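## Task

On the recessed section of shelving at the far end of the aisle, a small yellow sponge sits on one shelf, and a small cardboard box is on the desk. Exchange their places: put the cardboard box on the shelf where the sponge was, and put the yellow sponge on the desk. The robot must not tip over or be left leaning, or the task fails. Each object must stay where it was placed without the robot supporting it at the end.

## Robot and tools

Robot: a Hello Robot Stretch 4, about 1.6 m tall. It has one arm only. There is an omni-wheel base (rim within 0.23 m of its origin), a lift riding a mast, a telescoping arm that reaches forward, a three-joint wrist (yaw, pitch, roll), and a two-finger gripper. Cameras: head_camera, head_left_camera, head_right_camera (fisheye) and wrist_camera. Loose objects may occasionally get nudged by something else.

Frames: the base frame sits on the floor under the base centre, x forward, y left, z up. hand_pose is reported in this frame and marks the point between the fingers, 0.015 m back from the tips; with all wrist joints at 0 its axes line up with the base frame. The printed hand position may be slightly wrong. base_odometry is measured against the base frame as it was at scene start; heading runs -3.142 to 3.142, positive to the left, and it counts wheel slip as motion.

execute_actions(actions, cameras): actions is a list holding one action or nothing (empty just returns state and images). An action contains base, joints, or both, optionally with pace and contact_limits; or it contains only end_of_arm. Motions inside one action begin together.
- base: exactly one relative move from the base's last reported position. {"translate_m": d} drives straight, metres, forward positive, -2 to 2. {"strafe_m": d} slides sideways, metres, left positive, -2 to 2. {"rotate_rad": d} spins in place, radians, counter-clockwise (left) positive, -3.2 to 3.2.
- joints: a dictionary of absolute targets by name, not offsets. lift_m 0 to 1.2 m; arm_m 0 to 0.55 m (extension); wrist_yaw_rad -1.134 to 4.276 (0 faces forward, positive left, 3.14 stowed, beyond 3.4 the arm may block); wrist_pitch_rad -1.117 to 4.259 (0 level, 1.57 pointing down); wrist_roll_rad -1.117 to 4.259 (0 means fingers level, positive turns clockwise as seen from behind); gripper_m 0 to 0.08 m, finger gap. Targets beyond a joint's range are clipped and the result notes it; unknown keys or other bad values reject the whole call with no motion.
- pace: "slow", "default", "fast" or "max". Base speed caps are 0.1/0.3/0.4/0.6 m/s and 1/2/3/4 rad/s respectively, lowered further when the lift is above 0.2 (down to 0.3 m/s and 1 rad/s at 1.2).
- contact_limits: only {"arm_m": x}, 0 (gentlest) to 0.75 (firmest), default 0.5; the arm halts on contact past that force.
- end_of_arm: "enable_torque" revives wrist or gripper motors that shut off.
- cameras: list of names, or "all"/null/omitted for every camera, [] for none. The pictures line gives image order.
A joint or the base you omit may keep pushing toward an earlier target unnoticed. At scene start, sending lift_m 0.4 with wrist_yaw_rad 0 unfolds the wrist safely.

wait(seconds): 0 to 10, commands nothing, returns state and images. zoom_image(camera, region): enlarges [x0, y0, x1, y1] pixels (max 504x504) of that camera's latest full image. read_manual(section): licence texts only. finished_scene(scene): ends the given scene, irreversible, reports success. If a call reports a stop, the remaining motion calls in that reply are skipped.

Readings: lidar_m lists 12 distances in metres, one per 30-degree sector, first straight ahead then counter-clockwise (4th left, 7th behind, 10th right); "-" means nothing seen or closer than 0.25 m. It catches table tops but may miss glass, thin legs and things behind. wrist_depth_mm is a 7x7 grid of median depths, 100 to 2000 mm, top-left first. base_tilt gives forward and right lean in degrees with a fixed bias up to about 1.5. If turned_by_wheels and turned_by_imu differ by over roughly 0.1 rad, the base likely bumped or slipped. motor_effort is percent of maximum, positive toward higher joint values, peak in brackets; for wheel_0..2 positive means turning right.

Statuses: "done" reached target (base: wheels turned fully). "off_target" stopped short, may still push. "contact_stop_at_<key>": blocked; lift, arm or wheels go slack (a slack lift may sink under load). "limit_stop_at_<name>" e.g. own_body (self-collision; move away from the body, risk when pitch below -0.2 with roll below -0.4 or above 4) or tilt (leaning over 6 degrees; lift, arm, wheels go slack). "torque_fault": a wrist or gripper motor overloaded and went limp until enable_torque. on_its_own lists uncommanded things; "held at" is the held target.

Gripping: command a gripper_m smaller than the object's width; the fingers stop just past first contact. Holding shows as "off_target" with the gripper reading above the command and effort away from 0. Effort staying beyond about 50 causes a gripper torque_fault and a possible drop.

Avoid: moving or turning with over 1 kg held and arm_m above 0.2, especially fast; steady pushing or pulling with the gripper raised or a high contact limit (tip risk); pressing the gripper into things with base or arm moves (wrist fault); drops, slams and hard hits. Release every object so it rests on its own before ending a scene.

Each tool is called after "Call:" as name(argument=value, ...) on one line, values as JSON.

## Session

Call:
execute_actions(actions=[])

Scene clock: 0.00 s.
base_odometry: x=+0.000 y=+0.000 heading=+0.000 (m, m, rad; odometry frame)
turned_by_wheels: +0.000 (rad since the last result)
turned_by_imu: +0.000 (rad since the last result)
base_tilt: forward=+0.5 right=-0.2 (deg)
lidar_m: 0.66 1.62 1.57 1.62 2.29 1.43 1.54 2.20 2.16 0.85 0.86 0.63
base_status: not commanded
joint_positions: lift_m=+0.246 arm_m=+0.002 wrist_yaw_rad=+3.177 wrist_pitch_rad=+0.010 wrist_roll_rad=-0.001 gripper_m=+0.040
joint_status: not commanded
motor_effort: lift_m=+21 arm_m=-1 wrist_yaw_rad=+1 wrist_pitch_rad=-8 wrist_roll_rad=+0 gripper_m=+4 wheel_0=+0 wheel_1=+0 wheel_2=-1 (%)
hand_pose: x=-0.0431 y=+0.0799 z=+0.4218 quat_wxyz=(-0.018, -0.005, +0.000, +1.000) (m; base frame)
wrist_depth_mm: - 142 230 - - - 1863 / - 112 141 - 1863 1576 1499 / - 112 141 - - - 1863 / - 126 157 - - - 1863 / 192 - - - - - 1921 / 211 1618 1576 1537 162 1366 1366 / 208 1138 102 1078 146 - 976
pictures: head_camera, head_left_camera, head_right_camera, wrist_camera
Images, in order (width x height): head_camera 420x560, head_left_camera 420x672, head_right_camera 420x672, wrist_camera 616x392.

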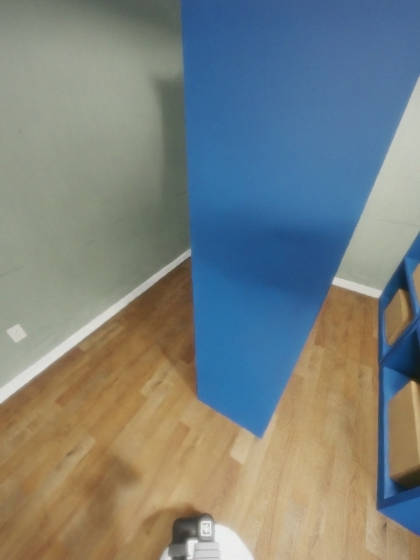

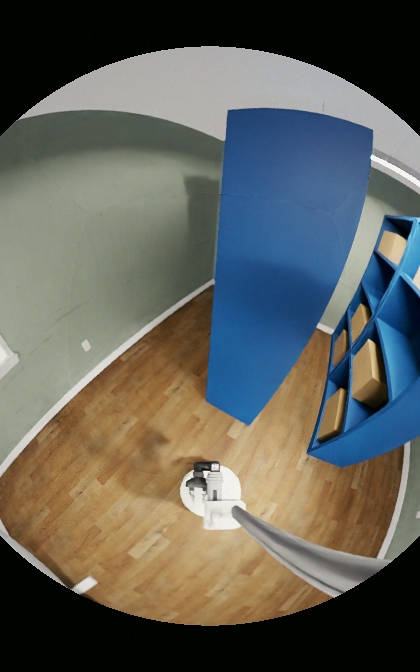

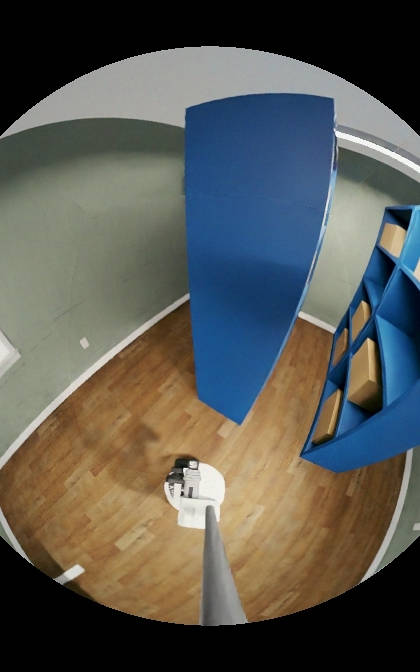

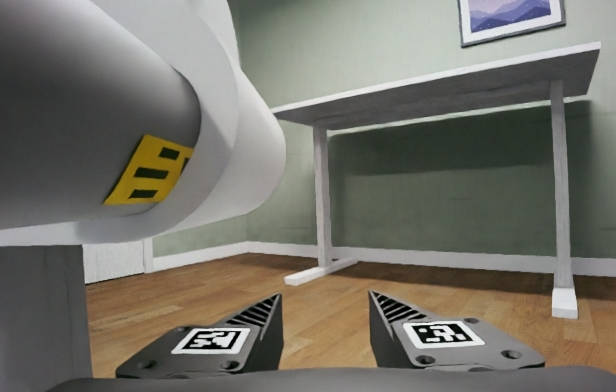

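Call:
execute_actions(actions=[{"base":{"rotate_rad":2.58},"joints":{"lift_m":0.95,"wrist_yaw_rad":0,"gripper_m":0.08,"wrist_pitch_rad":0.3}}], cameras=["head_camera","wrist_camera"])

Scene clock: 3.73 s.
base_odometry: x=+0.000 y=+0.000 heading=+2.580 (m, m, rad; odometry frame)
turned_by_wheels: +2.580 (rad since the last result)
turned_by_imu: +2.608 (rad since the last result)
base_tilt: forward=+0.7 right=-0.3 (deg)
lidar_m: 1.43 1.50 2.19 2.14 0.85 0.87 0.63 0.68 1.60 1.56 1.63 2.29
base_status: done
joint_positions: lift_m=+0.950 arm_m=+0.002 wrist_yaw_rad=+0.000 wrist_pitch_rad=+0.303 wrist_roll_rad=-0.001 gripper_m=+0.080
joint_status: all done
motor_effort: lift_m=+23(23) arm_m=-1(1) wrist_yaw_rad=+0(8) wrist_pitch_rad=-7(6) wrist_roll_rad=-1(0) gripper_m=+3(6) wheel_0=+0(4) wheel_1=+0(7) wheel_2=+0(8) (%)
hand_pose: x=+0.3755 y=-0.0874 z=+1.0646 quat_wxyz=(+0.989, +0.000, +0.151, +0.000) (m; base frame)
wrist_depth_mm: 1863 1863 1863 1756 1808 1808 1863 / 1983 1863 1921 1921 1921 1863 1863 / - 1708 1921 1618 - 1983 1921 / - - - - - - - / - - - - - - - / - 1921 1863 1983 1756 1863 1863 / 1661 - 134 1576 1537 - -
pictures: head_camera, wrist_camera
Images, in order (width x height): head_camera 420x560, wrist_camera 616x392.

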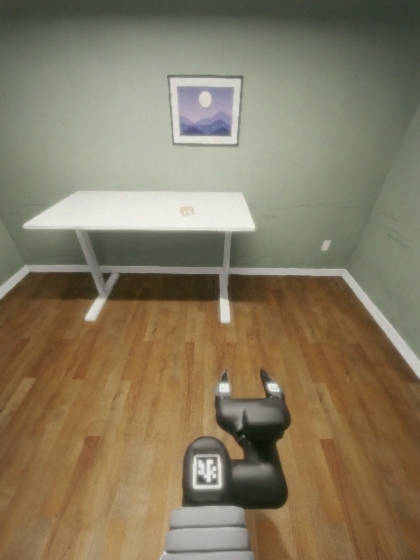

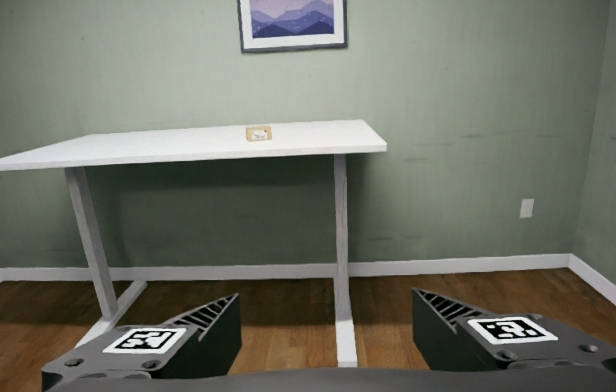

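Call:
execute_actions(actions=[{"base":{"translate_m":1.1}}], cameras=["head_camera","wrist_camera"])

Scene clock: 8.93 s.
base_odometry: x=-0.931 y=+0.586 heading=+2.580 (m, m, rad; odometry frame)
turned_by_wheels: +0.000 (rad since the last result)
turned_by_imu: -0.001 (rad since the last result)
base_tilt: forward=+0.7 right=-0.2 (deg)
lidar_m: 0.32 0.36 0.50 2.05 2.20 1.80 1.74 2.20 1.62 1.53 1.56 0.34
base_status: done
joint_positions: lift_m=+0.950 arm_m=+0.002 wrist_yaw_rad=+0.000 wrist_pitch_rad=+0.303 wrist_roll_rad=-0.001 gripper_m=+0.080
joint_status: not commanded
motor_effort: lift_m=+22(23) arm_m=-1(1) wrist_yaw_rad=+1(1) wrist_pitch_rad=-7(8) wrist_roll_rad=+0(1) gripper_m=+7(3) wheel_0=-1(4) wheel_1=-1(6) wheel_2=+2(9) (%)
hand_pose: x=+0.3755 y=-0.0874 z=+1.0647 quat_wxyz=(+0.989, +0.000, +0.151, +0.000) (m; base frame)
wrist_depth_mm: 842 842 842 820 809 798 798 / 878 866 866 854 866 842 831 / 917 917 904 891 878 891 891 / 809 759 750 707 683 917 931 / 512 500 484 477 466 449 946 / 329 336 349 359 338 340 349 / 306 - 134 298 283 - -
pictures: head_camera, wrist_camera
Images, in order (width x height): head_camera 420x560, wrist_camera 616x392.

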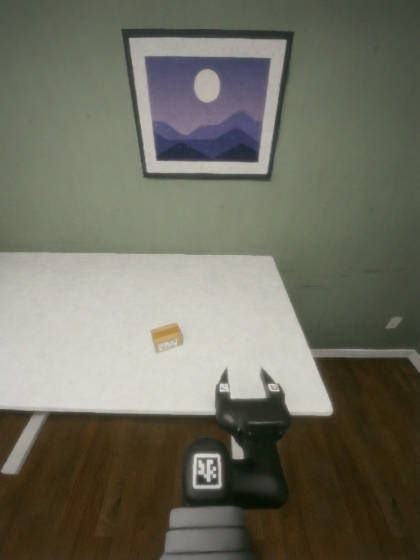

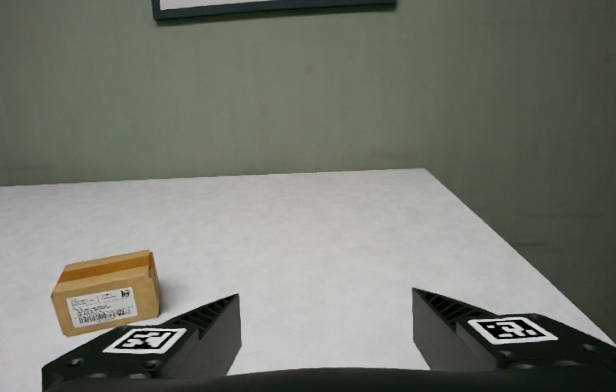

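Call:
execute_actions(actions=[{"base":{"strafe_m":-0.21},"joints":{"arm_m":0.465,"wrist_yaw_rad":1.95,"lift_m":0.915}}], cameras=["head_camera","wrist_camera"])

Scene clock: 11.50 s.
base_odometry: x=-0.819 y=+0.764 heading=+2.580 (m, m, rad; odometry frame)
turned_by_wheels: +0.000 (rad since the last result)
turned_by_imu: +0.001 (rad since the last result)
base_tilt: forward=+0.7 right=-0.2 (deg)
lidar_m: 0.30 0.33 0.46 2.28 2.41 1.90 1.72 1.95 1.41 1.35 1.47 0.34
base_status: done
joint_positions: lift_m=+0.915 arm_m=+0.464 wrist_yaw_rad=+1.950 wrist_pitch_rad=+0.303 wrist_roll_rad=-0.001 gripper_m=+0.080
joint_status: all done
motor_effort: lift_m=+18(19) arm_m=+6(6) wrist_yaw_rad=+2(7) wrist_pitch_rad=-6(7) wrist_roll_rad=+1(1) gripper_m=+4(4) wheel_0=-1(4) wheel_1=-1(8) wheel_2=+0(1) (%)
hand_pose: x=+0.6409 y=+0.2209 z=+1.0300 quat_wxyz=(+0.555, -0.125, +0.084, +0.818) (m; base frame)
wrist_depth_mm: - - - - - 1808 1708 / - - - - - 1863 1756 / - - - - 1078 1008 960 / - - - 603 574 544 525 / - - 392 332 384 373 359 / 314 312 254 262 282 279 287 / 257 - 134 250 236 - -
pictures: head_camera, wrist_camera
Images, in order (width x height): head_camera 420x560, wrist_camera 616x392.

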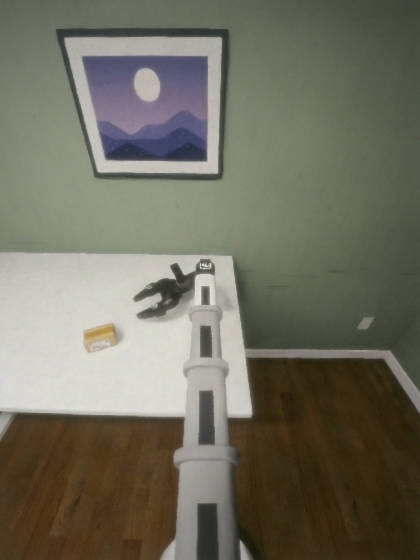

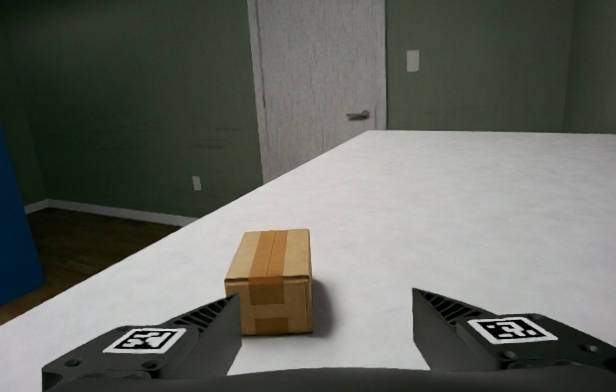

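Call:
execute_actions(actions=[{"base":{"strafe_m":0.103},"joints":{"arm_m":0.386}}], cameras=["wrist_camera"])

Call:
execute_actions(actions=[{"joints":{"lift_m":0.858},"pace":"slow"}], cameras=["wrist_camera"])

Call:
execute_actions(actions=[{"joints":{"gripper_m":0.04}}], cameras=[])

Call:
execute_actions(actions=[{"joints":{"lift_m":0.95}}], cameras=["wrist_camera"])

Scene clock: 13.17 s.
base_odometry: x=-0.874 y=+0.676 heading=+2.580 (m, m, rad; odometry frame)
turned_by_wheels: +0.000 (rad since the last result)
turned_by_imu: -0.002 (rad since the last result)
base_tilt: forward=+0.5 right=-0.2 (deg)
lidar_m: 0.31 0.34 0.45 2.17 2.31 1.86 1.75 2.08 1.49 1.45 1.56 0.34
base_status: done
joint_positions: lift_m=+0.915 arm_m=+0.387 wrist_yaw_rad=+1.950 wrist_pitch_rad=+0.303 wrist_roll_rad=-0.001 gripper_m=+0.080
joint_status: all done
motor_effort: lift_m=+18(18) arm_m=-7(8) wrist_yaw_rad=+0(1) wrist_pitch_rad=-8(7) wrist_roll_rad=-1(1) gripper_m=+3(5) wheel_0=-1(6) wheel_1=-2(8) wheel_2=+0(1) (%)
hand_pose: x=+0.5641 y=+0.2209 z=+1.0300 quat_wxyz=(+0.555, -0.125, +0.084, +0.818) (m; base frame)
wrist_depth_mm: - - - - 1921 1756 1661 / - - - - - 1808 1661 / - - - - 1098 991 976 / - - - 597 574 544 525 / - - 413 402 389 375 362 / - 327 290 300 279 281 287 / 1618 - 134 179 185 - -
pictures: wrist_camera
Images, in order (width x height): wrist_camera 616x392.

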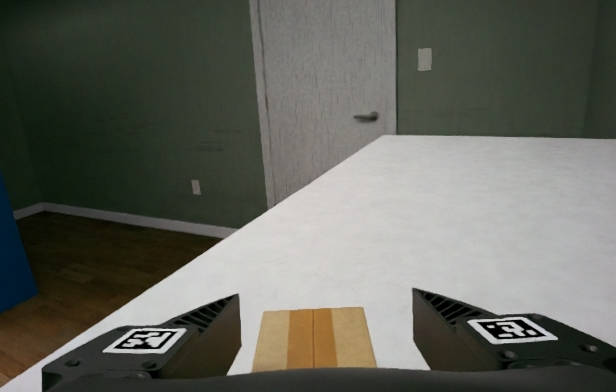

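Scene clock: 14.53 s.
base_odometry: x=-0.874 y=+0.676 heading=+2.580 (m, m, rad; odometry frame)
turned_by_wheels: +0.000 (rad since the last result)
turned_by_imu: +0.000 (rad since the last result)
base_tilt: forward=+0.5 right=+0.0 (deg)
lidar_m: 0.31 0.34 0.50 2.16 2.32 1.85 1.73 2.09 1.51 1.44 1.53 0.33
base_status: not commanded
joint_positions: lift_m=+0.858 arm_m=+0.387 wrist_yaw_rad=+1.950 wrist_pitch_rad=+0.303 wrist_roll_rad=-0.001 gripper_m=+0.080
joint_status: all done
motor_effort: lift_m=+18(16) arm_m=-6(7) wrist_yaw_rad=+0(0) wrist_pitch_rad=-9(7) wrist_roll_rad=+1(1) gripper_m=+4(5) wheel_0=-1(0) wheel_1=-2(2) wheel_2=+0(0) (%)
hand_pose: x=+0.5641 y=+0.2209 z=+0.9730 quat_wxyz=(+0.555, -0.125, +0.084, +0.818) (m; base frame)
wrist_depth_mm: - - - - 1983 1863 1618 / - - - - - 1808 1756 / - - - - 741 683 654 / - - 466 407 384 370 357 / - 289 265 158 248 254 248 / 213 211 127 119 130 190 196 / 175 - 119 119 120 - -
pictures: wrist_camera
Images, in order (width x height): wrist_camera 616x392.

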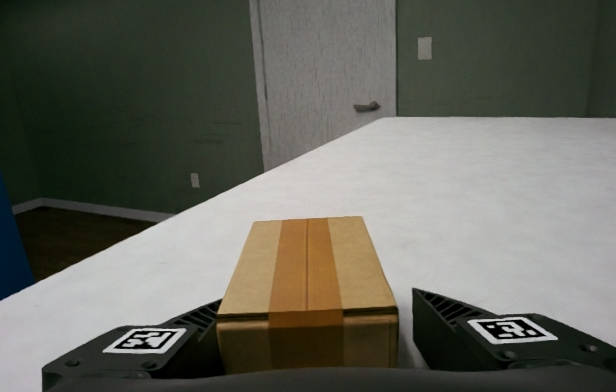

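Scene clock: 15.53 s.
base_odometry: x=-0.874 y=+0.676 heading=+2.580 (m, m, rad; odometry frame)
turned_by_wheels: +0.000 (rad since the last result)
turned_by_imu: +0.000 (rad since the last result)
base_tilt: forward=+0.7 right=-0.2 (deg)
lidar_m: 0.32 0.34 0.49 2.17 2.30 1.88 1.72 2.09 1.52 1.43 1.58 0.32
base_status: not commanded
joint_positions: lift_m=+0.858 arm_m=+0.387 wrist_yaw_rad=+1.950 wrist_pitch_rad=+0.303 wrist_roll_rad=-0.001 gripper_m=+0.059
joint_status: gripper_m off_target (ended at +0.059, target +0.040)
on_its_own: gripper_m is held at +0.054, not at your +0.040, by its contact guard: the fingers met something
motor_effort: lift_m=+18(18) arm_m=-6(7) wrist_yaw_rad=+1(0) wrist_pitch_rad=-9(8) wrist_roll_rad=-1(1) gripper_m=-35(37) wheel_0=-1(0) wheel_1=-2(2) wheel_2=+0(0) (%)
hand_pose: x=+0.5641 y=+0.2209 z=+0.9730 quat_wxyz=(+0.555, -0.125, +0.084, +0.818) (m; base frame)
wrist_depth_mm: - - - - 1863 1808 1661 / - - - - - 1808 1661 / - - - - 732 683 654 / - - 462 407 389 368 353 / - 287 281 158 232 254 247 / 213 213 136 119 117 193 192 / 174 - 114 118 118 - -
pictures: none
No camera images: the call's "cameras" was empty. Leave "cameras" out to get every camera's image.

Scene clock: 16.93 s.
base_odometry: x=-0.874 y=+0.676 heading=+2.580 (m, m, rad; odometry frame)
turned_by_wheels: +0.000 (rad since the last result)
turned_by_imu: +0.000 (rad since the last result)
base_tilt: forward=+0.7 right=-0.1 (deg)
lidar_m: 0.31 0.32 0.46 2.19 2.33 1.87 1.74 2.06 1.49 1.44 1.55 0.32
base_status: not commanded
joint_positions: lift_m=+0.950 arm_m=+0.387 wrist_yaw_rad=+1.950 wrist_pitch_rad=+0.304 wrist_roll_rad=-0.001 gripper_m=+0.059
joint_status: all done
on_its_own: gripper_m is held at +0.054, not at your +0.040, by its contact guard: the fingers met something
motor_effort: lift_m=+23(22) arm_m=-6(6) wrist_yaw_rad=-1(1) wrist_pitch_rad=-10(10) wrist_roll_rad=+0(1) gripper_m=-32(35) wheel_0=+0(0) wheel_1=-2(2) wheel_2=+0(0) (%)
hand_pose: x=+0.5641 y=+0.2209 z=+1.0644 quat_wxyz=(+0.555, -0.125, +0.085, +0.818) (m; base frame)
wrist_depth_mm: - - - - 1983 1808 1618 / - - - - - 1808 1708 / - - - - - 1808 1708 / - - - - 683 654 621 / - - - 159 407 445 430 / - - 136 119 117 340 327 / 1661 - 114 118 118 - -
pictures: wrist_camera
Images, in order (width x height): wrist_camera 616x392.

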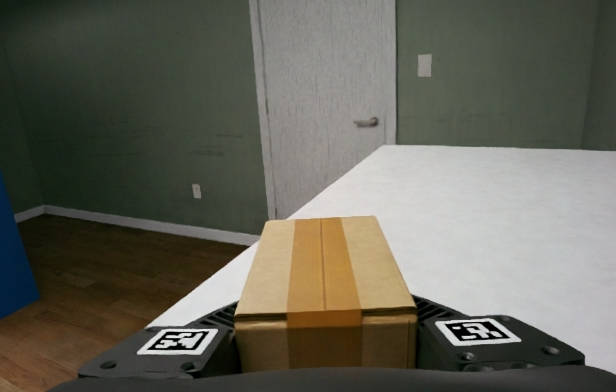

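Call:
execute_actions(actions=[{"base":{"strafe_m":0.37},"joints":{"arm_m":0,"wrist_yaw_rad":0}}], cameras=[])

Call:
execute_actions(actions=[{"base":{"rotate_rad":3.06}}], cameras=[])

Call:
execute_actions(actions=[{"base":{"translate_m":1.2}}], cameras=["head_camera"])

Scene clock: 19.67 s.
base_odometry: x=-1.071 y=+0.363 heading=+2.580 (m, m, rad; odometry frame)
turned_by_wheels: +0.000 (rad since the last result)
turned_by_imu: -0.004 (rad since the last result)
base_tilt: forward=+0.8 right=-0.1 (deg)
lidar_m: 0.32 0.35 0.49 1.80 1.92 1.80 1.77 1.83 1.91 1.82 0.48 0.36
base_status: done
joint_positions: lift_m=+0.950 arm_m=+0.003 wrist_yaw_rad=+0.000 wrist_pitch_rad=+0.304 wrist_roll_rad=-0.001 gripper_m=+0.059
joint_status: all done
joint sent to its limit — the command would take arm_m past its lower limit, so that joint was sent only as far as its limit.
on_its_own: gripper_m is held at +0.054, not at your +0.040, by its contact guard: the fingers met something
motor_effort: lift_m=+22(23) arm_m=-7(7) wrist_yaw_rad=+1(6) wrist_pitch_rad=-11(11) wrist_roll_rad=-2(1) gripper_m=-34(35) wheel_0=+1(8) wheel_1=+0(8) wheel_2=+0(1) (%)
hand_pose: x=+0.3765 y=-0.0874 z=+1.0644 quat_wxyz=(+0.988, +0.000, +0.151, +0.000) (m; base frame)
wrist_depth_mm: 854 842 820 820 842 809 809 / 878 854 878 866 854 854 831 / 917 904 931 904 891 878 878 / 798 768 732 707 683 647 627 / 504 496 488 159 407 445 436 / 373 366 136 119 117 342 332 / 304 - 115 118 118 - -
pictures: none
No camera images: the call's "cameras" was empty. Leave "cameras" out to get every camera's image.

Scene clock: 22.70 s.
base_odometry: x=-1.071 y=+0.363 heading=-0.643 (m, m, rad; odometry frame)
turned_by_wheels: +3.060 (rad since the last result)
turned_by_imu: +3.095 (rad since the last result)
base_tilt: forward=+0.7 right=-0.1 (deg)
lidar_m: 1.75 1.79 1.94 1.81 0.51 0.33 0.32 0.36 0.49 1.79 1.90 1.82
base_status: done
joint_positions: lift_m=+0.950 arm_m=+0.003 wrist_yaw_rad=+0.000 wrist_pitch_rad=+0.304 wrist_roll_rad=-0.001 gripper_m=+0.059
joint_status: not commanded
on_its_own: gripper_m is held at +0.054, not at your +0.040, by its contact guard: the fingers met something
motor_effort: lift_m=+22(22) arm_m=-7(7) wrist_yaw_rad=-1(1) wrist_pitch_rad=-9(10) wrist_roll_rad=-2(1) gripper_m=-35(36) wheel_0=+0(5) wheel_1=+0(4) wheel_2=+2(8) (%)
hand_pose: x=+0.3765 y=-0.0874 z=+1.0644 quat_wxyz=(+0.988, +0.000, +0.151, +0.000) (m; base frame)
wrist_depth_mm: - 1366 - - 1430 - - / - 1430 1863 - 1397 - - / - 1499 - - 1537 - - / - 1618 1921 - 1661 - - / - 1756 1618 158 1661 - - / - 1756 136 119 117 1808 1863 / 1708 - 114 118 118 - -
pictures: none
No camera images: the call's "cameras" was empty. Leave "cameras" out to get every camera's image.

Scene clock: 28.20 s.
base_odometry: x=-0.111 y=-0.357 heading=-0.643 (m, m, rad; odometry frame)
turned_by_wheels: +0.000 (rad since the last result)
turned_by_imu: -0.001 (rad since the last result)
base_tilt: forward=+0.8 right=-0.2 (deg)
lidar_m: 1.04 0.61 0.73 1.88 1.94 1.61 1.96 1.64 1.88 1.82 0.75 0.58
base_status: done
joint_positions: lift_m=+0.950 arm_m=+0.003 wrist_yaw_rad=+0.000 wrist_pitch_rad=+0.304 wrist_roll_rad=-0.001 gripper_m=+0.059
joint_status: not commanded
on_its_own: gripper_m is held at +0.054, not at your +0.040, by its contact guard: the fingers met something
motor_effort: lift_m=+22(22) arm_m=-6(7) wrist_yaw_rad=-1(0) wrist_pitch_rad=-11(12) wrist_roll_rad=-2(2) gripper_m=-36(35) wheel_0=+0(4) wheel_1=+1(3) wheel_2=+2(8) (%)
hand_pose: x=+0.3765 y=-0.0874 z=+1.0644 quat_wxyz=(+0.988, +0.000, +0.151, +0.000) (m; base frame)
wrist_depth_mm: 1042 1078 1921 1983 1060 1060 276 / 647 931 - - 1118 1138 286 / 668 917 - - 1160 831 301 / 668 1229 - - 1025 455 317 / 1205 1281 - 158 723 389 330 / 1098 1078 136 119 117 351 353 / 904 - 114 118 118 - -
pictures: head_camera
Images, in order (width x height): head_camera 420x560.

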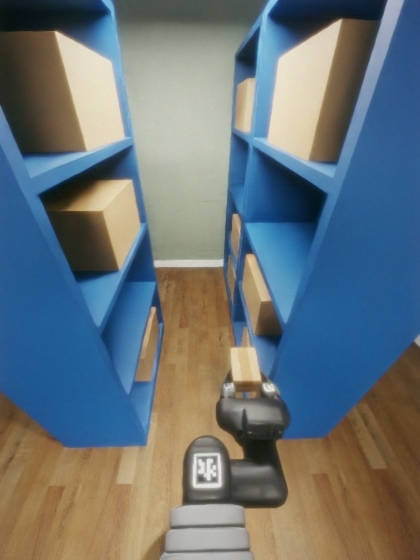

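Call:
execute_actions(actions=[{"base":{"rotate_rad":0.05}}], cameras=[])

Call:
execute_actions(actions=[{"base":{"translate_m":0.7}}], cameras=["head_camera"])

Scene clock: 28.97 s.
base_odometry: x=-0.111 y=-0.357 heading=-0.593 (m, m, rad; odometry frame)
turned_by_wheels: +0.050 (rad since the last result)
turned_by_imu: +0.050 (rad since the last result)
base_tilt: forward=+0.7 right=-0.1 (deg)
lidar_m: 1.18 0.62 0.76 1.88 1.95 1.61 2.33 1.63 1.88 1.84 0.73 0.57
base_status: done
joint_positions: lift_m=+0.950 arm_m=+0.003 wrist_yaw_rad=+0.000 wrist_pitch_rad=+0.304 wrist_roll_rad=-0.001 gripper_m=+0.059
joint_status: not commanded
on_its_own: gripper_m is held at +0.054, not at your +0.040, by its contact guard: the fingers met something
motor_effort: lift_m=+22(22) arm_m=-6(6) wrist_yaw_rad=+1(0) wrist_pitch_rad=-11(12) wrist_roll_rad=-1(0) gripper_m=-34(35) wheel_0=+0(4) wheel_1=-1(3) wheel_2=+0(4) (%)
hand_pose: x=+0.3765 y=-0.0874 z=+1.0644 quat_wxyz=(+0.988, +0.000, +0.151, +0.000) (m; base frame)
wrist_depth_mm: 1060 1078 1983 1983 1078 1042 976 / 640 820 - - 1138 1118 303 / 683 820 - - 1138 976 298 / 654 1229 - - 1160 569 307 / 1118 1336 1308 158 750 715 319 / 1042 1078 136 119 117 732 336 / 904 - 114 118 118 - -
pictures: none
No camera images: the call's "cameras" was empty. Leave "cameras" out to get every camera's image.

Scene clock: 32.80 s.
base_odometry: x=+0.469 y=-0.748 heading=-0.594 (m, m, rad; odometry frame)
turned_by_wheels: +0.000 (rad since the last result)
turned_by_imu: -0.001 (rad since the last result)
base_tilt: forward=+0.7 right=-0.2 (deg)
lidar_m: 1.27 0.42 0.28 0.28 0.30 2.73 2.64 2.70 0.27 0.26 0.27 0.42
base_status: done
joint_positions: lift_m=+0.950 arm_m=+0.003 wrist_yaw_rad=+0.000 wrist_pitch_rad=+0.304 wrist_roll_rad=-0.001 gripper_m=+0.059
joint_status: not commanded
on_its_own: gripper_m is held at +0.054, not at your +0.040, by its contact guard: the fingers met something
motor_effort: lift_m=+22(22) arm_m=-6(6) wrist_yaw_rad=+1(0) wrist_pitch_rad=-12(11) wrist_roll_rad=-1(2) gripper_m=-37(34) wheel_0=-1(3) wheel_1=-1(4) wheel_2=+0(8) (%)
hand_pose: x=+0.3765 y=-0.0874 z=+1.0644 quat_wxyz=(+0.988, +0.000, +0.151, +0.000) (m; base frame)
wrist_depth_mm: 1281 1308 1308 1308 1281 477 413 / 1336 1397 1397 1366 1366 496 436 / 517 1499 1464 1464 1397 488 455 / 512 1576 1537 1537 1464 492 469 / 539 1576 1576 159 809 512 373 / 574 1708 137 119 117 521 530 / 597 - 114 118 118 - -
pictures: head_camera
Images, in order (width x height): head_camera 420x560.

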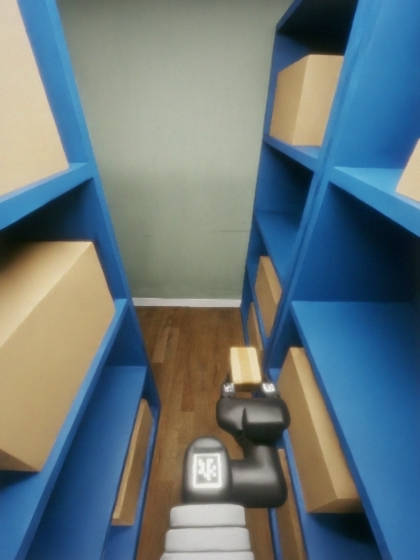

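Wall ≈1.65 ahead.

Call:
execute_actions(actions=[{"base":{"translate_m":1.1}}], cameras=[])

Call:
execute_actions(actions=[{"base":{"rotate_rad":1.54}}], cameras=["head_camera","wrist_camera"])

Scene clock: 38.03 s.
base_odometry: x=+1.381 y=-1.363 heading=-0.594 (m, m, rad; odometry frame)
turned_by_wheels: +0.000 (rad since the last result)
turned_by_imu: -0.001 (rad since the last result)
base_tilt: forward=+0.6 right=-0.1 (deg)
lidar_m: 0.54 0.60 0.75 0.71 0.46 0.42 1.19 0.47 0.30 0.28 0.34 0.49
base_status: done
joint_positions: lift_m=+0.950 arm_m=+0.003 wrist_yaw_rad=+0.000 wrist_pitch_rad=+0.304 wrist_roll_rad=-0.001 gripper_m=+0.059
joint_status: not commanded
on_its_own: gripper_m is held at +0.054, not at your +0.040, by its contact guard: the fingers met something
motor_effort: lift_m=+22(22) arm_m=-6(7) wrist_yaw_rad=+0(0) wrist_pitch_rad=-12(11) wrist_roll_rad=-1(1) gripper_m=-34(34) wheel_0=+0(4) wheel_1=-1(5) wheel_2=+2(7) (%)
hand_pose: x=+0.3765 y=-0.0874 z=+1.0644 quat_wxyz=(+0.988, +0.000, +0.151, +0.000) (m; base frame)
wrist_depth_mm: 325 325 322 320 317 312 310 / 340 338 338 332 329 325 322 / 357 355 351 347 345 343 338 / 377 373 368 364 364 357 355 / 399 394 389 158 370 377 373 / 424 415 136 119 117 389 392 / 449 - 114 119 118 - -
pictures: none
No camera images: the call's "cameras" was empty. Leave "cameras" out to get every camera's image.

Scene clock: 40.20 s.
base_odometry: x=+1.381 y=-1.363 heading=+0.946 (m, m, rad; odometry frame)
turned_by_wheels: +1.540 (rad since the last result)
turned_by_imu: +1.557 (rad since the last result)
base_tilt: forward=+0.6 right=-0.1 (deg)
lidar_m: 0.71 0.46 0.44 1.13 0.42 0.30 0.30 0.34 0.47 0.56 0.56 0.75
base_status: done
joint_positions: lift_m=+0.950 arm_m=+0.003 wrist_yaw_rad=+0.000 wrist_pitch_rad=+0.304 wrist_roll_rad=-0.001 gripper_m=+0.059
joint_status: not commanded
on_its_own: gripper_m is held at +0.054, not at your +0.040, by its contact guard: the fingers met something
motor_effort: lift_m=+21(22) arm_m=-6(7) wrist_yaw_rad=-1(0) wrist_pitch_rad=-11(12) wrist_roll_rad=-1(0) gripper_m=-35(33) wheel_0=+1(4) wheel_1=+1(6) wheel_2=-1(7) (%)
hand_pose: x=+0.3765 y=-0.0874 z=+1.0645 quat_wxyz=(+0.988, +0.000, +0.151, +0.000) (m; base frame)
wrist_depth_mm: 508 732 866 854 854 842 668 / 504 732 891 891 904 878 661 / 508 715 931 917 904 854 668 / 530 609 597 569 544 521 554 / 549 661 1042 158 991 991 683 / 569 654 136 119 117 878 683 / 559 - 114 119 118 - -
pictures: head_camera, wrist_camera
Images, in order (width x height): head_camera 420x560, wrist_camera 616x392.

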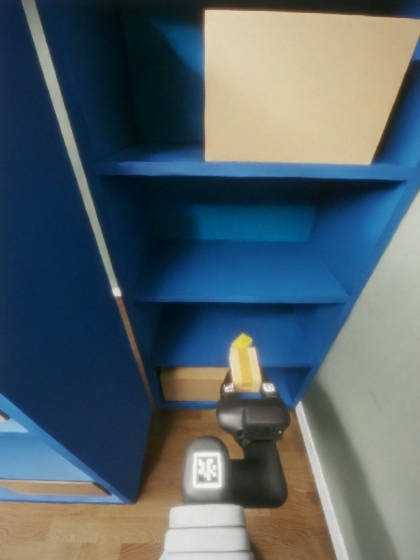

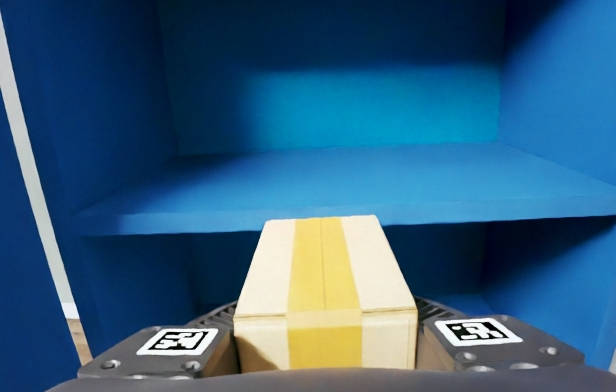

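Call:
execute_actions(actions=[{"base":{"translate_m":0.15},"joints":{"lift_m":0.53,"wrist_yaw_rad":0.5}}], cameras=["head_camera","wrist_camera"])

Scene clock: 43.00 s.
base_odometry: x=+1.469 y=-1.242 heading=+0.947 (m, m, rad; odometry frame)
turned_by_wheels: +0.000 (rad since the last result)
turned_by_imu: -0.001 (rad since the last result)
base_tilt: forward=+0.6 right=-0.1 (deg)
lidar_m: 0.55 0.46 0.35 0.47 0.66 0.46 0.43 0.49 0.58 0.55 0.62 0.59
base_status: done
joint_positions: lift_m=+0.530 arm_m=+0.003 wrist_yaw_rad=+0.500 wrist_pitch_rad=+0.304 wrist_roll_rad=-0.001 gripper_m=+0.059
joint_status: all done
on_its_own: gripper_m is held at +0.054, not at your +0.040, by its contact guard: the fingers met something
motor_effort: lift_m=+18(23) arm_m=-6(6) wrist_yaw_rad=+1(6) wrist_pitch_rad=-12(9) wrist_roll_rad=-2(1) gripper_m=-33(34) wheel_0=+0(1) wheel_1=+0(5) wheel_2=+2(8) (%)
hand_pose: x=+0.3935 y=+0.0205 z=+0.6447 quat_wxyz=(+0.958, -0.038, +0.147, +0.245) (m; base frame)
wrist_depth_mm: 336 402 436 609 715 640 585 / 342 413 449 634 741 661 603 / 347 424 459 640 768 676 621 / 355 430 492 621 668 640 615 / 357 436 484 158 397 442 427 / 366 430 136 119 117 334 327 / 366 - 114 119 118 - -
pictures: head_camera, wrist_camera
Images, in order (width x height): head_camera 420x560, wrist_camera 616x392.

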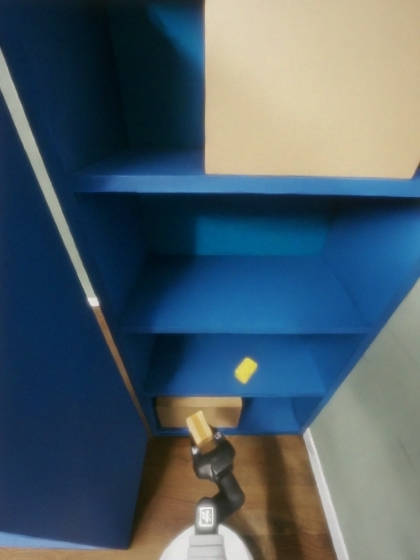

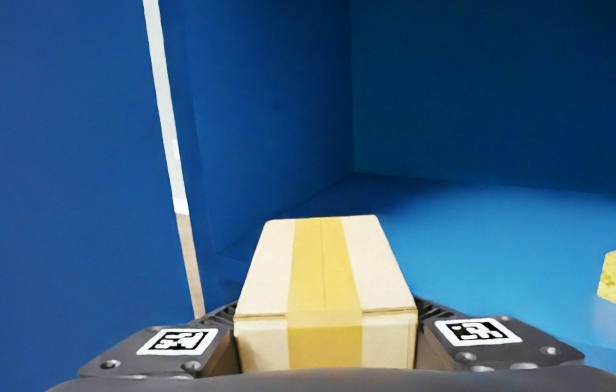

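Call:
execute_actions(actions=[{"joints":{"arm_m":0.34,"wrist_yaw_rad":0.8}}], cameras=[])

Call:
execute_actions(actions=[{"joints":{"lift_m":0.444},"pace":"slow"}], cameras=["head_camera","wrist_camera"])

Scene clock: 45.20 s.
base_odometry: x=+1.469 y=-1.242 heading=+0.947 (m, m, rad; odometry frame)
turned_by_wheels: +0.000 (rad since the last result)
turned_by_imu: -0.001 (rad since the last result)
base_tilt: forward=+0.7 right=+0.0 (deg)
lidar_m: 0.54 0.47 0.35 0.52 0.66 0.47 0.42 0.48 0.57 0.54 0.62 0.56
base_status: not commanded
joint_positions: lift_m=+0.530 arm_m=+0.339 wrist_yaw_rad=+0.800 wrist_pitch_rad=+0.304 wrist_roll_rad=-0.001 gripper_m=+0.059
joint_status: all done
on_its_own: gripper_m is held at +0.054, not at your +0.040, by its contact guard: the fingers met something
motor_effort: lift_m=+18(18) arm_m=+6(7) wrist_yaw_rad=+1(7) wrist_pitch_rad=-11(11) wrist_roll_rad=-1(2) gripper_m=-34(35) wheel_0=+1(1) wheel_1=+0(0) wheel_2=+1(2) (%)
hand_pose: x=+0.7138 y=+0.0847 z=+0.6447 quat_wxyz=(+0.910, -0.059, +0.139, +0.385) (m; base frame)
wrist_depth_mm: 224 257 303 368 430 370 327 / 230 265 312 379 449 387 338 / 237 272 322 392 466 404 349 / 244 278 330 402 484 421 362 / 250 289 338 158 397 410 375 / 256 291 136 119 117 329 320 / 259 - 114 119 118 - -
pictures: none
No camera images: the call's "cameras" was empty. Leave "cameras" out to get every camera's image.

Scene clock: 46.80 s.
base_odometry: x=+1.469 y=-1.242 heading=+0.947 (m, m, rad; odometry frame)
turned_by_wheels: +0.000 (rad since the last result)
turned_by_imu: +0.000 (rad since the last result)
base_tilt: forward=+0.8 right=+0.0 (deg)
lidar_m: 0.54 0.50 0.36 0.50 0.68 0.47 0.46 0.48 0.61 0.55 0.59 0.57
base_status: not commanded
joint_positions: lift_m=+0.444 arm_m=+0.339 wrist_yaw_rad=+0.800 wrist_pitch_rad=+0.304 wrist_roll_rad=-0.001 gripper_m=+0.059
joint_status: all done
on_its_own: gripper_m is held at +0.054, not at your +0.040, by its contact guard: the fingers met something
motor_effort: lift_m=+18(20) arm_m=+7(7) wrist_yaw_rad=+1(0) wrist_pitch_rad=-9(11) wrist_roll_rad=-2(1) gripper_m=-35(37) wheel_0=+0(0) wheel_1=+0(0) wheel_2=+2(1) (%)
hand_pose: x=+0.7138 y=+0.0847 z=+0.5588 quat_wxyz=(+0.910, -0.059, +0.139, +0.385) (m; base frame)
wrist_depth_mm: 224 256 301 364 430 373 325 / 230 264 310 379 449 384 336 / 237 272 324 394 469 402 349 / 244 278 332 379 384 368 345 / 249 271 278 158 230 254 248 / 213 211 136 119 117 193 193 / 174 - 114 119 118 - -
pictures: head_camera, wrist_camera
Images, in order (width x height): head_camera 420x560, wrist_camera 616x392.

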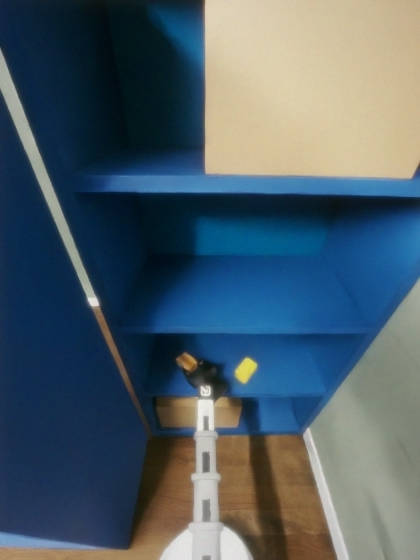

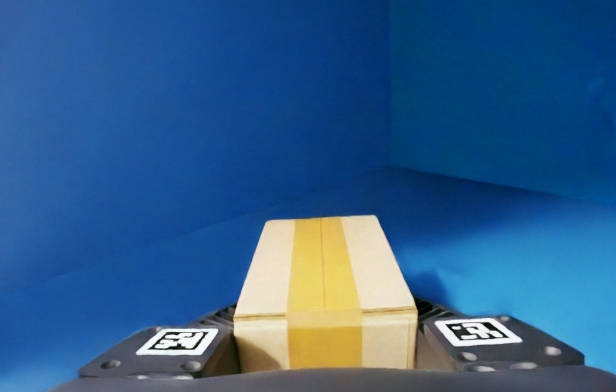

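Call:
execute_actions(actions=[{"joints":{"gripper_m":0.08}}], cameras=[])

Call:
execute_actions(actions=[{"joints":{"lift_m":0.51}}], cameras=[])

Call:
execute_actions(actions=[{"base":{"strafe_m":0.06},"joints":{"arm_m":0.27,"wrist_yaw_rad":-0.5}}], cameras=["head_camera","wrist_camera"])

Scene clock: 47.93 s.
base_odometry: x=+1.469 y=-1.242 heading=+0.947 (m, m, rad; odometry frame)
turned_by_wheels: +0.000 (rad since the last result)
turned_by_imu: +0.000 (rad since the last result)
base_tilt: forward=+0.6 right=-0.2 (deg)
lidar_m: 0.55 0.48 0.36 0.50 0.64 0.48 0.45 0.51 0.59 0.55 0.60 0.58
base_status: not commanded
joint_positions: lift_m=+0.444 arm_m=+0.339 wrist_yaw_rad=+0.800 wrist_pitch_rad=+0.303 wrist_roll_rad=-0.001 gripper_m=+0.080
joint_status: all done
motor_effort: lift_m=+18(18) arm_m=+6(7) wrist_yaw_rad=+1(0) wrist_pitch_rad=-8(11) wrist_roll_rad=-1(0) gripper_m=+4(33) wheel_0=+0(0) wheel_1=+0(1) wheel_2=+1(1) (%)
hand_pose: x=+0.7139 y=+0.0847 z=+0.5588 quat_wxyz=(+0.910, -0.059, +0.139, +0.385) (m; base frame)
wrist_depth_mm: 225 258 301 366 430 375 325 / 230 265 312 379 445 387 338 / 237 272 322 394 469 404 351 / 243 279 332 379 387 370 345 / 249 271 279 161 232 255 250 / 215 213 148 121 124 191 198 / 176 - 120 118 119 - -
pictures: none
No camera images: the call's "cameras" was empty. Leave "cameras" out to get every camera's image.

Scene clock: 49.17 s.
base_odometry: x=+1.469 y=-1.242 heading=+0.947 (m, m, rad; odometry frame)
turned_by_wheels: +0.000 (rad since the last result)
turned_by_imu: +0.000 (rad since the last result)
base_tilt: forward=+0.7 right=-0.2 (deg)
lidar_m: 0.53 0.47 0.35 0.51 0.62 0.46 0.45 0.48 0.59 0.54 0.59 0.57
base_status: not commanded
joint_positions: lift_m=+0.510 arm_m=+0.339 wrist_yaw_rad=+0.800 wrist_pitch_rad=+0.303 wrist_roll_rad=-0.001 gripper_m=+0.080
joint_status: all done
motor_effort: lift_m=+23(20) arm_m=+7(6) wrist_yaw_rad=+0(1) wrist_pitch_rad=-9(9) wrist_roll_rad=+1(1) gripper_m=+4(3) wheel_0=+0(0) wheel_1=+1(1) wheel_2=+1(1) (%)
hand_pose: x=+0.7139 y=+0.0847 z=+0.6245 quat_wxyz=(+0.910, -0.059, +0.139, +0.385) (m; base frame)
wrist_depth_mm: 225 257 303 366 433 373 327 / 231 263 312 379 449 387 338 / 236 272 322 392 466 402 351 / 243 279 332 413 488 418 362 / 250 287 342 397 410 392 362 / 255 289 306 319 294 293 303 / 254 - 134 192 191 - -
pictures: none
No camera images: the call's "cameras" was empty. Leave "cameras" out to get every camera's image.

Scene clock: 50.50 s.
base_odometry: x=+1.420 y=-1.206 heading=+0.947 (m, m, rad; odometry frame)
turned_by_wheels: +0.000 (rad since the last result)
turned_by_imu: -0.001 (rad since the last result)
base_tilt: forward=+0.6 right=-0.1 (deg)
lidar_m: 0.54 0.40 0.29 0.51 0.66 0.47 0.45 0.49 0.67 0.64 0.65 0.57
base_status: done
joint_positions: lift_m=+0.510 arm_m=+0.271 wrist_yaw_rad=-0.500 wrist_pitch_rad=+0.303 wrist_roll_rad=-0.001 gripper_m=+0.080
joint_status: all done
motor_effort: lift_m=+23(23) arm_m=-6(5) wrist_yaw_rad=-1(5) wrist_pitch_rad=-8(10) wrist_roll_rad=+0(0) gripper_m=+4(5) wheel_0=+1(12) wheel_1=+0(5) wheel_2=+1(2) (%)
hand_pose: x=+0.5783 y=-0.1740 z=+0.6245 quat_wxyz=(+0.958, +0.037, +0.146, -0.244) (m; base frame)
wrist_depth_mm: 442 480 535 591 647 521 436 / 455 492 549 621 683 549 455 / 473 512 574 647 699 569 469 / 488 530 580 621 603 539 477 / 449 439 433 399 399 399 387 / 329 327 307 260 265 297 306 / 268 - 133 260 251 - -
pictures: head_camera, wrist_camera
Images, in order (width x height): head_camera 420x560, wrist_camera 616x392.

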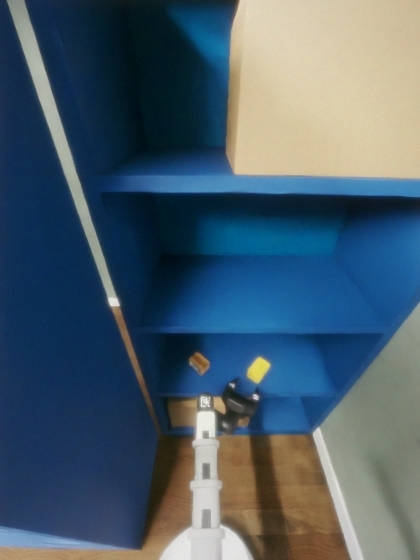

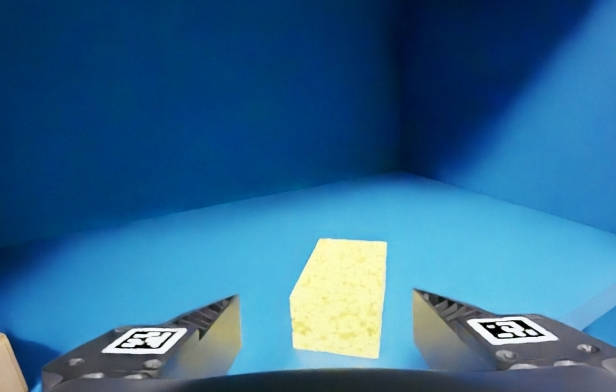

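Call:
execute_actions(actions=[{"base":{"strafe_m":-0.048},"joints":{"arm_m":0.408,"wrist_yaw_rad":-0.72}}], cameras=["wrist_camera"])

Call:
execute_actions(actions=[{"joints":{"lift_m":0.446},"pace":"slow"}], cameras=["wrist_camera"])

Call:
execute_actions(actions=[{"joints":{"gripper_m":0.04}}], cameras=[])

Call:
execute_actions(actions=[{"joints":{"lift_m":0.52}}], cameras=["wrist_camera"])

Scene clock: 52.13 s.
base_odometry: x=+1.459 y=-1.234 heading=+0.947 (m, m, rad; odometry frame)
turned_by_wheels: +0.000 (rad since the last result)
turned_by_imu: +0.000 (rad since the last result)
base_tilt: forward=+0.8 right=-0.1 (deg)
lidar_m: 0.55 0.47 0.34 0.50 0.66 0.47 0.46 0.49 0.60 0.55 0.62 0.58
base_status: done
joint_positions: lift_m=+0.510 arm_m=+0.407 wrist_yaw_rad=-0.720 wrist_pitch_rad=+0.303 wrist_roll_rad=-0.001 gripper_m=+0.080
joint_status: all done
motor_effort: lift_m=+23(23) arm_m=+6(6) wrist_yaw_rad=+0(4) wrist_pitch_rad=-10(9) wrist_roll_rad=-2(1) gripper_m=+4(5) wheel_0=+1(5) wheel_1=+0(7) wheel_2=+0(1) (%)
hand_pose: x=+0.6728 y=-0.1995 z=+0.6245 quat_wxyz=(+0.925, +0.053, +0.141, -0.348) (m; base frame)
wrist_depth_mm: 355 402 469 554 508 418 362 / 366 415 484 574 535 433 375 / 377 427 504 597 554 445 382 / 384 442 517 585 559 466 399 / 389 430 433 421 410 399 387 / 327 325 306 317 297 300 307 / 270 - 134 201 208 - -
pictures: wrist_camera
Images, in order (width x height): wrist_camera 616x392.

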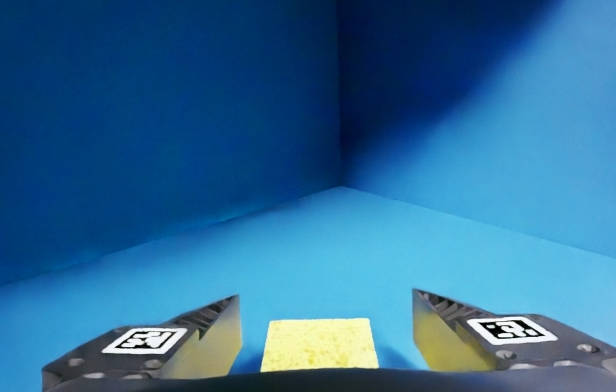

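Scene clock: 53.53 s.
base_odometry: x=+1.459 y=-1.234 heading=+0.947 (m, m, rad; odometry frame)
turned_by_wheels: +0.000 (rad since the last result)
turned_by_imu: +0.000 (rad since the last result)
base_tilt: forward=+0.7 right=-0.1 (deg)
lidar_m: 0.51 0.49 0.32 0.55 0.66 0.48 0.45 0.47 0.60 0.58 0.61 0.58
base_status: not commanded
joint_positions: lift_m=+0.446 arm_m=+0.407 wrist_yaw_rad=-0.720 wrist_pitch_rad=+0.303 wrist_roll_rad=-0.001 gripper_m=+0.080
joint_status: all done
motor_effort: lift_m=+18(26) arm_m=+6(6) wrist_yaw_rad=-1(0) wrist_pitch_rad=-9(8) wrist_roll_rad=-2(1) gripper_m=+4(5) wheel_0=+1(1) wheel_1=+0(0) wheel_2=+1(0) (%)
hand_pose: x=+0.6728 y=-0.1995 z=+0.5609 quat_wxyz=(+0.925, +0.053, +0.141, -0.348) (m; base frame)
wrist_depth_mm: 355 404 469 554 512 415 364 / 366 410 477 580 530 433 370 / 377 427 500 580 554 449 387 / 382 415 430 415 397 384 373 / 296 291 283 179 255 265 258 / 216 216 143 135 140 198 204 / 178 - 118 117 116 - -
pictures: wrist_camera
Images, in order (width x height): wrist_camera 616x392.

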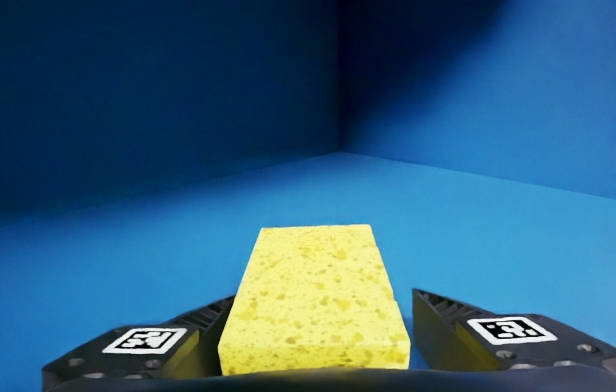

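Scene clock: 54.53 s.
base_odometry: x=+1.459 y=-1.234 heading=+0.947 (m, m, rad; odometry frame)
turned_by_wheels: +0.000 (rad since the last result)
turned_by_imu: +0.000 (rad since the last result)
base_tilt: forward=+0.7 right=-0.1 (deg)
lidar_m: 0.55 0.48 0.33 0.51 0.68 0.48 0.46 0.48 0.60 0.57 0.61 0.55
base_status: not commanded
joint_positions: lift_m=+0.446 arm_m=+0.407 wrist_yaw_rad=-0.720 wrist_pitch_rad=+0.303 wrist_roll_rad=-0.001 gripper_m=+0.059
joint_status: gripper_m off_target (ended at +0.059, target +0.040)
on_its_own: gripper_m is held at +0.054, not at your +0.040, by its contact guard: the fingers met something
motor_effort: lift_m=+18(18) arm_m=+7(6) wrist_yaw_rad=+0(0) wrist_pitch_rad=-9(8) wrist_roll_rad=-1(2) gripper_m=-33(42) wheel_0=+1(1) wheel_1=+0(0) wheel_2=+1(1) (%)
hand_pose: x=+0.6728 y=-0.1995 z=+0.5609 quat_wxyz=(+0.925, +0.053, +0.141, -0.348) (m; base frame)
wrist_depth_mm: 355 399 466 559 504 413 362 / 366 418 484 580 530 433 373 / 375 424 504 585 554 449 389 / 382 418 430 413 402 384 375 / 297 291 286 179 251 264 258 / 218 216 151 135 132 200 196 / 178 - 115 117 116 - -
pictures: none
No camera images: the call's "cameras" was empty. Leave "cameras" out to get every camera's image.

Scene clock: 55.80 s.
base_odometry: x=+1.459 y=-1.234 heading=+0.947 (m, m, rad; odometry frame)
turned_by_wheels: +0.000 (rad since the last result)
turned_by_imu: +0.000 (rad since the last result)
base_tilt: forward=+0.5 right=-0.2 (deg)
lidar_m: 0.54 0.45 0.32 0.49 0.68 0.48 0.45 0.48 0.62 0.59 0.61 0.56
base_status: not commanded
joint_positions: lift_m=+0.520 arm_m=+0.407 wrist_yaw_rad=-0.720 wrist_pitch_rad=+0.303 wrist_roll_rad=-0.001 gripper_m=+0.059
joint_status: all done
on_its_own: gripper_m is held at +0.054, not at your +0.040, by its contact guard: the fingers met something
motor_effort: lift_m=+23(27) arm_m=+6(6) wrist_yaw_rad=+0(0) wrist_pitch_rad=-8(10) wrist_roll_rad=-2(0) gripper_m=-35(32) wheel_0=+1(1) wheel_1=+0(0) wheel_2=+1(1) (%)
hand_pose: x=+0.6728 y=-0.1995 z=+0.6345 quat_wxyz=(+0.925, +0.053, +0.141, -0.348) (m; base frame)
wrist_depth_mm: 355 402 466 559 508 415 364 / 366 415 480 569 530 430 373 / 377 430 504 591 554 449 387 / 387 436 517 597 559 462 397 / 397 433 455 179 402 421 394 / 345 342 151 135 132 320 310 / 283 - 115 117 115 - -
pictures: wrist_camera
Images, in order (width x height): wrist_camera 616x392.

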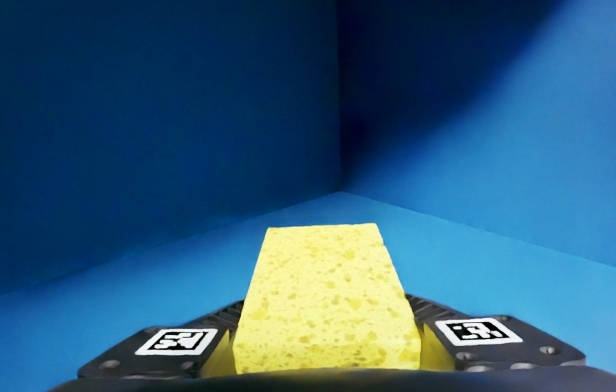

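Call:
execute_actions(actions=[{"base":{"translate_m":-0.16},"joints":{"arm_m":0}}], cameras=[])

Call:
execute_actions(actions=[{"base":{"strafe_m":-0.2},"joints":{"wrist_yaw_rad":0,"lift_m":0.95}}], cameras=[])

Call:
execute_actions(actions=[{"base":{"rotate_rad":1.55}}], cameras=[])

Call:
execute_actions(actions=[{"base":{"translate_m":0.35}}], cameras=["head_camera"])

Scene clock: 58.30 s.
base_odometry: x=+1.365 y=-1.364 heading=+0.947 (m, m, rad; odometry frame)
turned_by_wheels: +0.000 (rad since the last result)
turned_by_imu: -0.001 (rad since the last result)
base_tilt: forward=+0.5 right=-0.2 (deg)
lidar_m: 0.69 0.48 0.43 1.17 0.42 0.31 0.29 0.30 0.46 0.58 0.61 0.76
base_status: done
joint_positions: lift_m=+0.520 arm_m=+0.003 wrist_yaw_rad=-0.720 wrist_pitch_rad=+0.303 wrist_roll_rad=-0.001 gripper_m=+0.059
joint_status: all done
joint sent to its limit — the command would take arm_m past its lower limit, so that joint was sent only as far as its limit.
on_its_own: gripper_m is held at +0.054, not at your +0.040, by its contact guard: the fingers met something
motor_effort: lift_m=+23(23) arm_m=-7(6) wrist_yaw_rad=+1(1) wrist_pitch_rad=-8(10) wrist_roll_rad=-1(1) gripper_m=-36(35) wheel_0=+1(6) wheel_1=+0(5) wheel_2=-1(7) (%)
hand_pose: x=+0.2685 y=-0.1996 z=+0.6345 quat_wxyz=(+0.925, +0.053, +0.141, -0.348) (m; base frame)
wrist_depth_mm: 788 891 866 676 554 455 394 / 809 917 904 715 580 469 407 / 831 946 1008 759 597 492 421 / 759 723 715 768 634 508 439 / 517 976 1118 179 597 530 452 / 676 1008 151 135 132 512 462 / 554 - 115 117 115 - -
pictures: none
No camera images: the call's "cameras" was empty. Leave "cameras" out to get every camera's image.

Scene clock: 61.00 s.
base_odometry: x=+1.528 y=-1.481 heading=+0.947 (m, m, rad; odometry frame)
turned_by_wheels: +0.000 (rad since the last result)
turned_by_imu: +0.001 (rad since the last result)
base_tilt: forward=+0.8 right=-0.1 (deg)
lidar_m: 0.70 0.73 0.59 1.16 0.46 0.31 0.30 0.36 0.39 0.37 0.39 0.57
base_status: done
joint_positions: lift_m=+0.950 arm_m=+0.003 wrist_yaw_rad=+0.000 wrist_pitch_rad=+0.303 wrist_roll_rad=-0.001 gripper_m=+0.059
joint_status: all done
on_its_own: gripper_m is held at +0.054, not at your +0.040, by its contact guard: the fingers met something
motor_effort: lift_m=+23(29) arm_m=-6(7) wrist_yaw_rad=+1(7) wrist_pitch_rad=-8(8) wrist_roll_rad=-1(0) gripper_m=-35(34) wheel_0=+1(7) wheel_1=+1(7) wheel_2=+1(1) (%)
hand_pose: x=+0.3765 y=-0.0875 z=+1.0645 quat_wxyz=(+0.989, +0.000, +0.151, +0.000) (m; base frame)
wrist_depth_mm: 759 866 878 866 878 564 445 / 768 904 904 904 917 580 459 / 750 946 960 917 931 597 469 / 640 621 603 574 549 521 488 / 707 976 1060 179 891 609 492 / 732 991 151 134 132 569 477 / 715 - 114 117 115 - -
pictures: none
No camera images: the call's "cameras" was empty. Leave "cameras" out to get every camera's image.

Scene clock: 63.17 s.
base_odometry: x=+1.528 y=-1.481 heading=+2.497 (m, m, rad; odometry frame)
turned_by_wheels: +1.550 (rad since the last result)
turned_by_imu: +1.567 (rad since the last result)
base_tilt: forward=+0.6 right=-0.2 (deg)
lidar_m: 1.17 0.45 0.29 0.28 0.31 0.39 0.37 0.39 0.55 0.71 0.75 0.59
base_status: done
joint_positions: lift_m=+0.950 arm_m=+0.003 wrist_yaw_rad=+0.000 wrist_pitch_rad=+0.303 wrist_roll_rad=-0.001 gripper_m=+0.059
joint_status: not commanded
on_its_own: gripper_m is held at +0.054, not at your +0.040, by its contact guard: the fingers met something
motor_effort: lift_m=+21(22) arm_m=-6(7) wrist_yaw_rad=+0(1) wrist_pitch_rad=-11(9) wrist_roll_rad=-1(0) gripper_m=-34(33) wheel_0=-2(6) wheel_1=-1(4) wheel_2=-1(8) (%)
hand_pose: x=+0.3765 y=-0.0874 z=+1.0647 quat_wxyz=(+0.989, +0.000, +0.151, +0.000) (m; base frame)
wrist_depth_mm: 1060 1078 - - 1078 452 296 / 1118 1138 - - 1118 462 300 / 1098 1160 - - 1138 480 303 / 654 1229 - - 1229 477 312 / 798 904 - 179 1229 1160 329 / 627 750 152 135 132 991 343 / 544 - 114 117 115 - -
pictures: none
No camera images: the call's "cameras" was empty. Leave "cameras" out to get every camera's image.

Scene clock: 65.83 s.
base_odometry: x=+1.248 y=-1.271 heading=+2.497 (m, m, rad; odometry frame)
turned_by_wheels: +0.000 (rad since the last result)
turned_by_imu: -0.001 (rad since the last result)
base_tilt: forward=+0.6 right=-0.3 (deg)
lidar_m: 3.19 0.42 0.29 0.29 0.29 0.44 0.72 0.79 0.73 0.68 0.33 0.39
base_status: done
joint_positions: lift_m=+0.950 arm_m=+0.003 wrist_yaw_rad=+0.000 wrist_pitch_rad=+0.303 wrist_roll_rad=-0.001 gripper_m=+0.059
joint_status: not commanded
on_its_own: gripper_m is held at +0.054, not at your +0.040, by its contact guard: the fingers met something
motor_effort: lift_m=+21(21) arm_m=-6(6) wrist_yaw_rad=+0(0) wrist_pitch_rad=-7(8) wrist_roll_rad=+0(2) gripper_m=-34(33) wheel_0=+1(0) wheel_1=+0(4) wheel_2=+0(8) (%)
hand_pose: x=+0.3765 y=-0.0874 z=+1.0647 quat_wxyz=(+0.989, +0.000, +0.151, +0.000) (m; base frame)
wrist_depth_mm: 759 788 - - - 741 332 / 798 809 - - - 768 332 / 831 842 - - - 741 338 / 654 866 - - - 488 342 / 917 931 - 178 904 891 334 / 946 991 152 134 132 931 325 / 539 - 114 117 116 - -
pictures: head_camera
Images, in order (width x height): head_camera 420x560.

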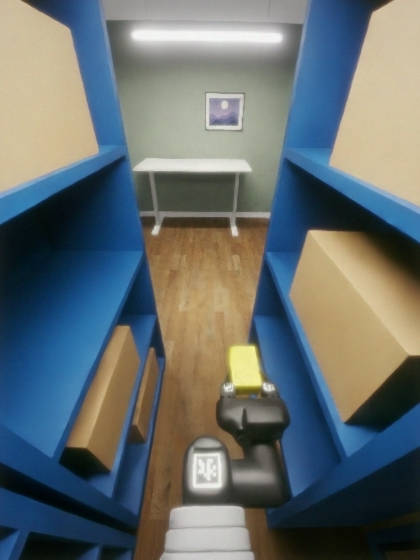

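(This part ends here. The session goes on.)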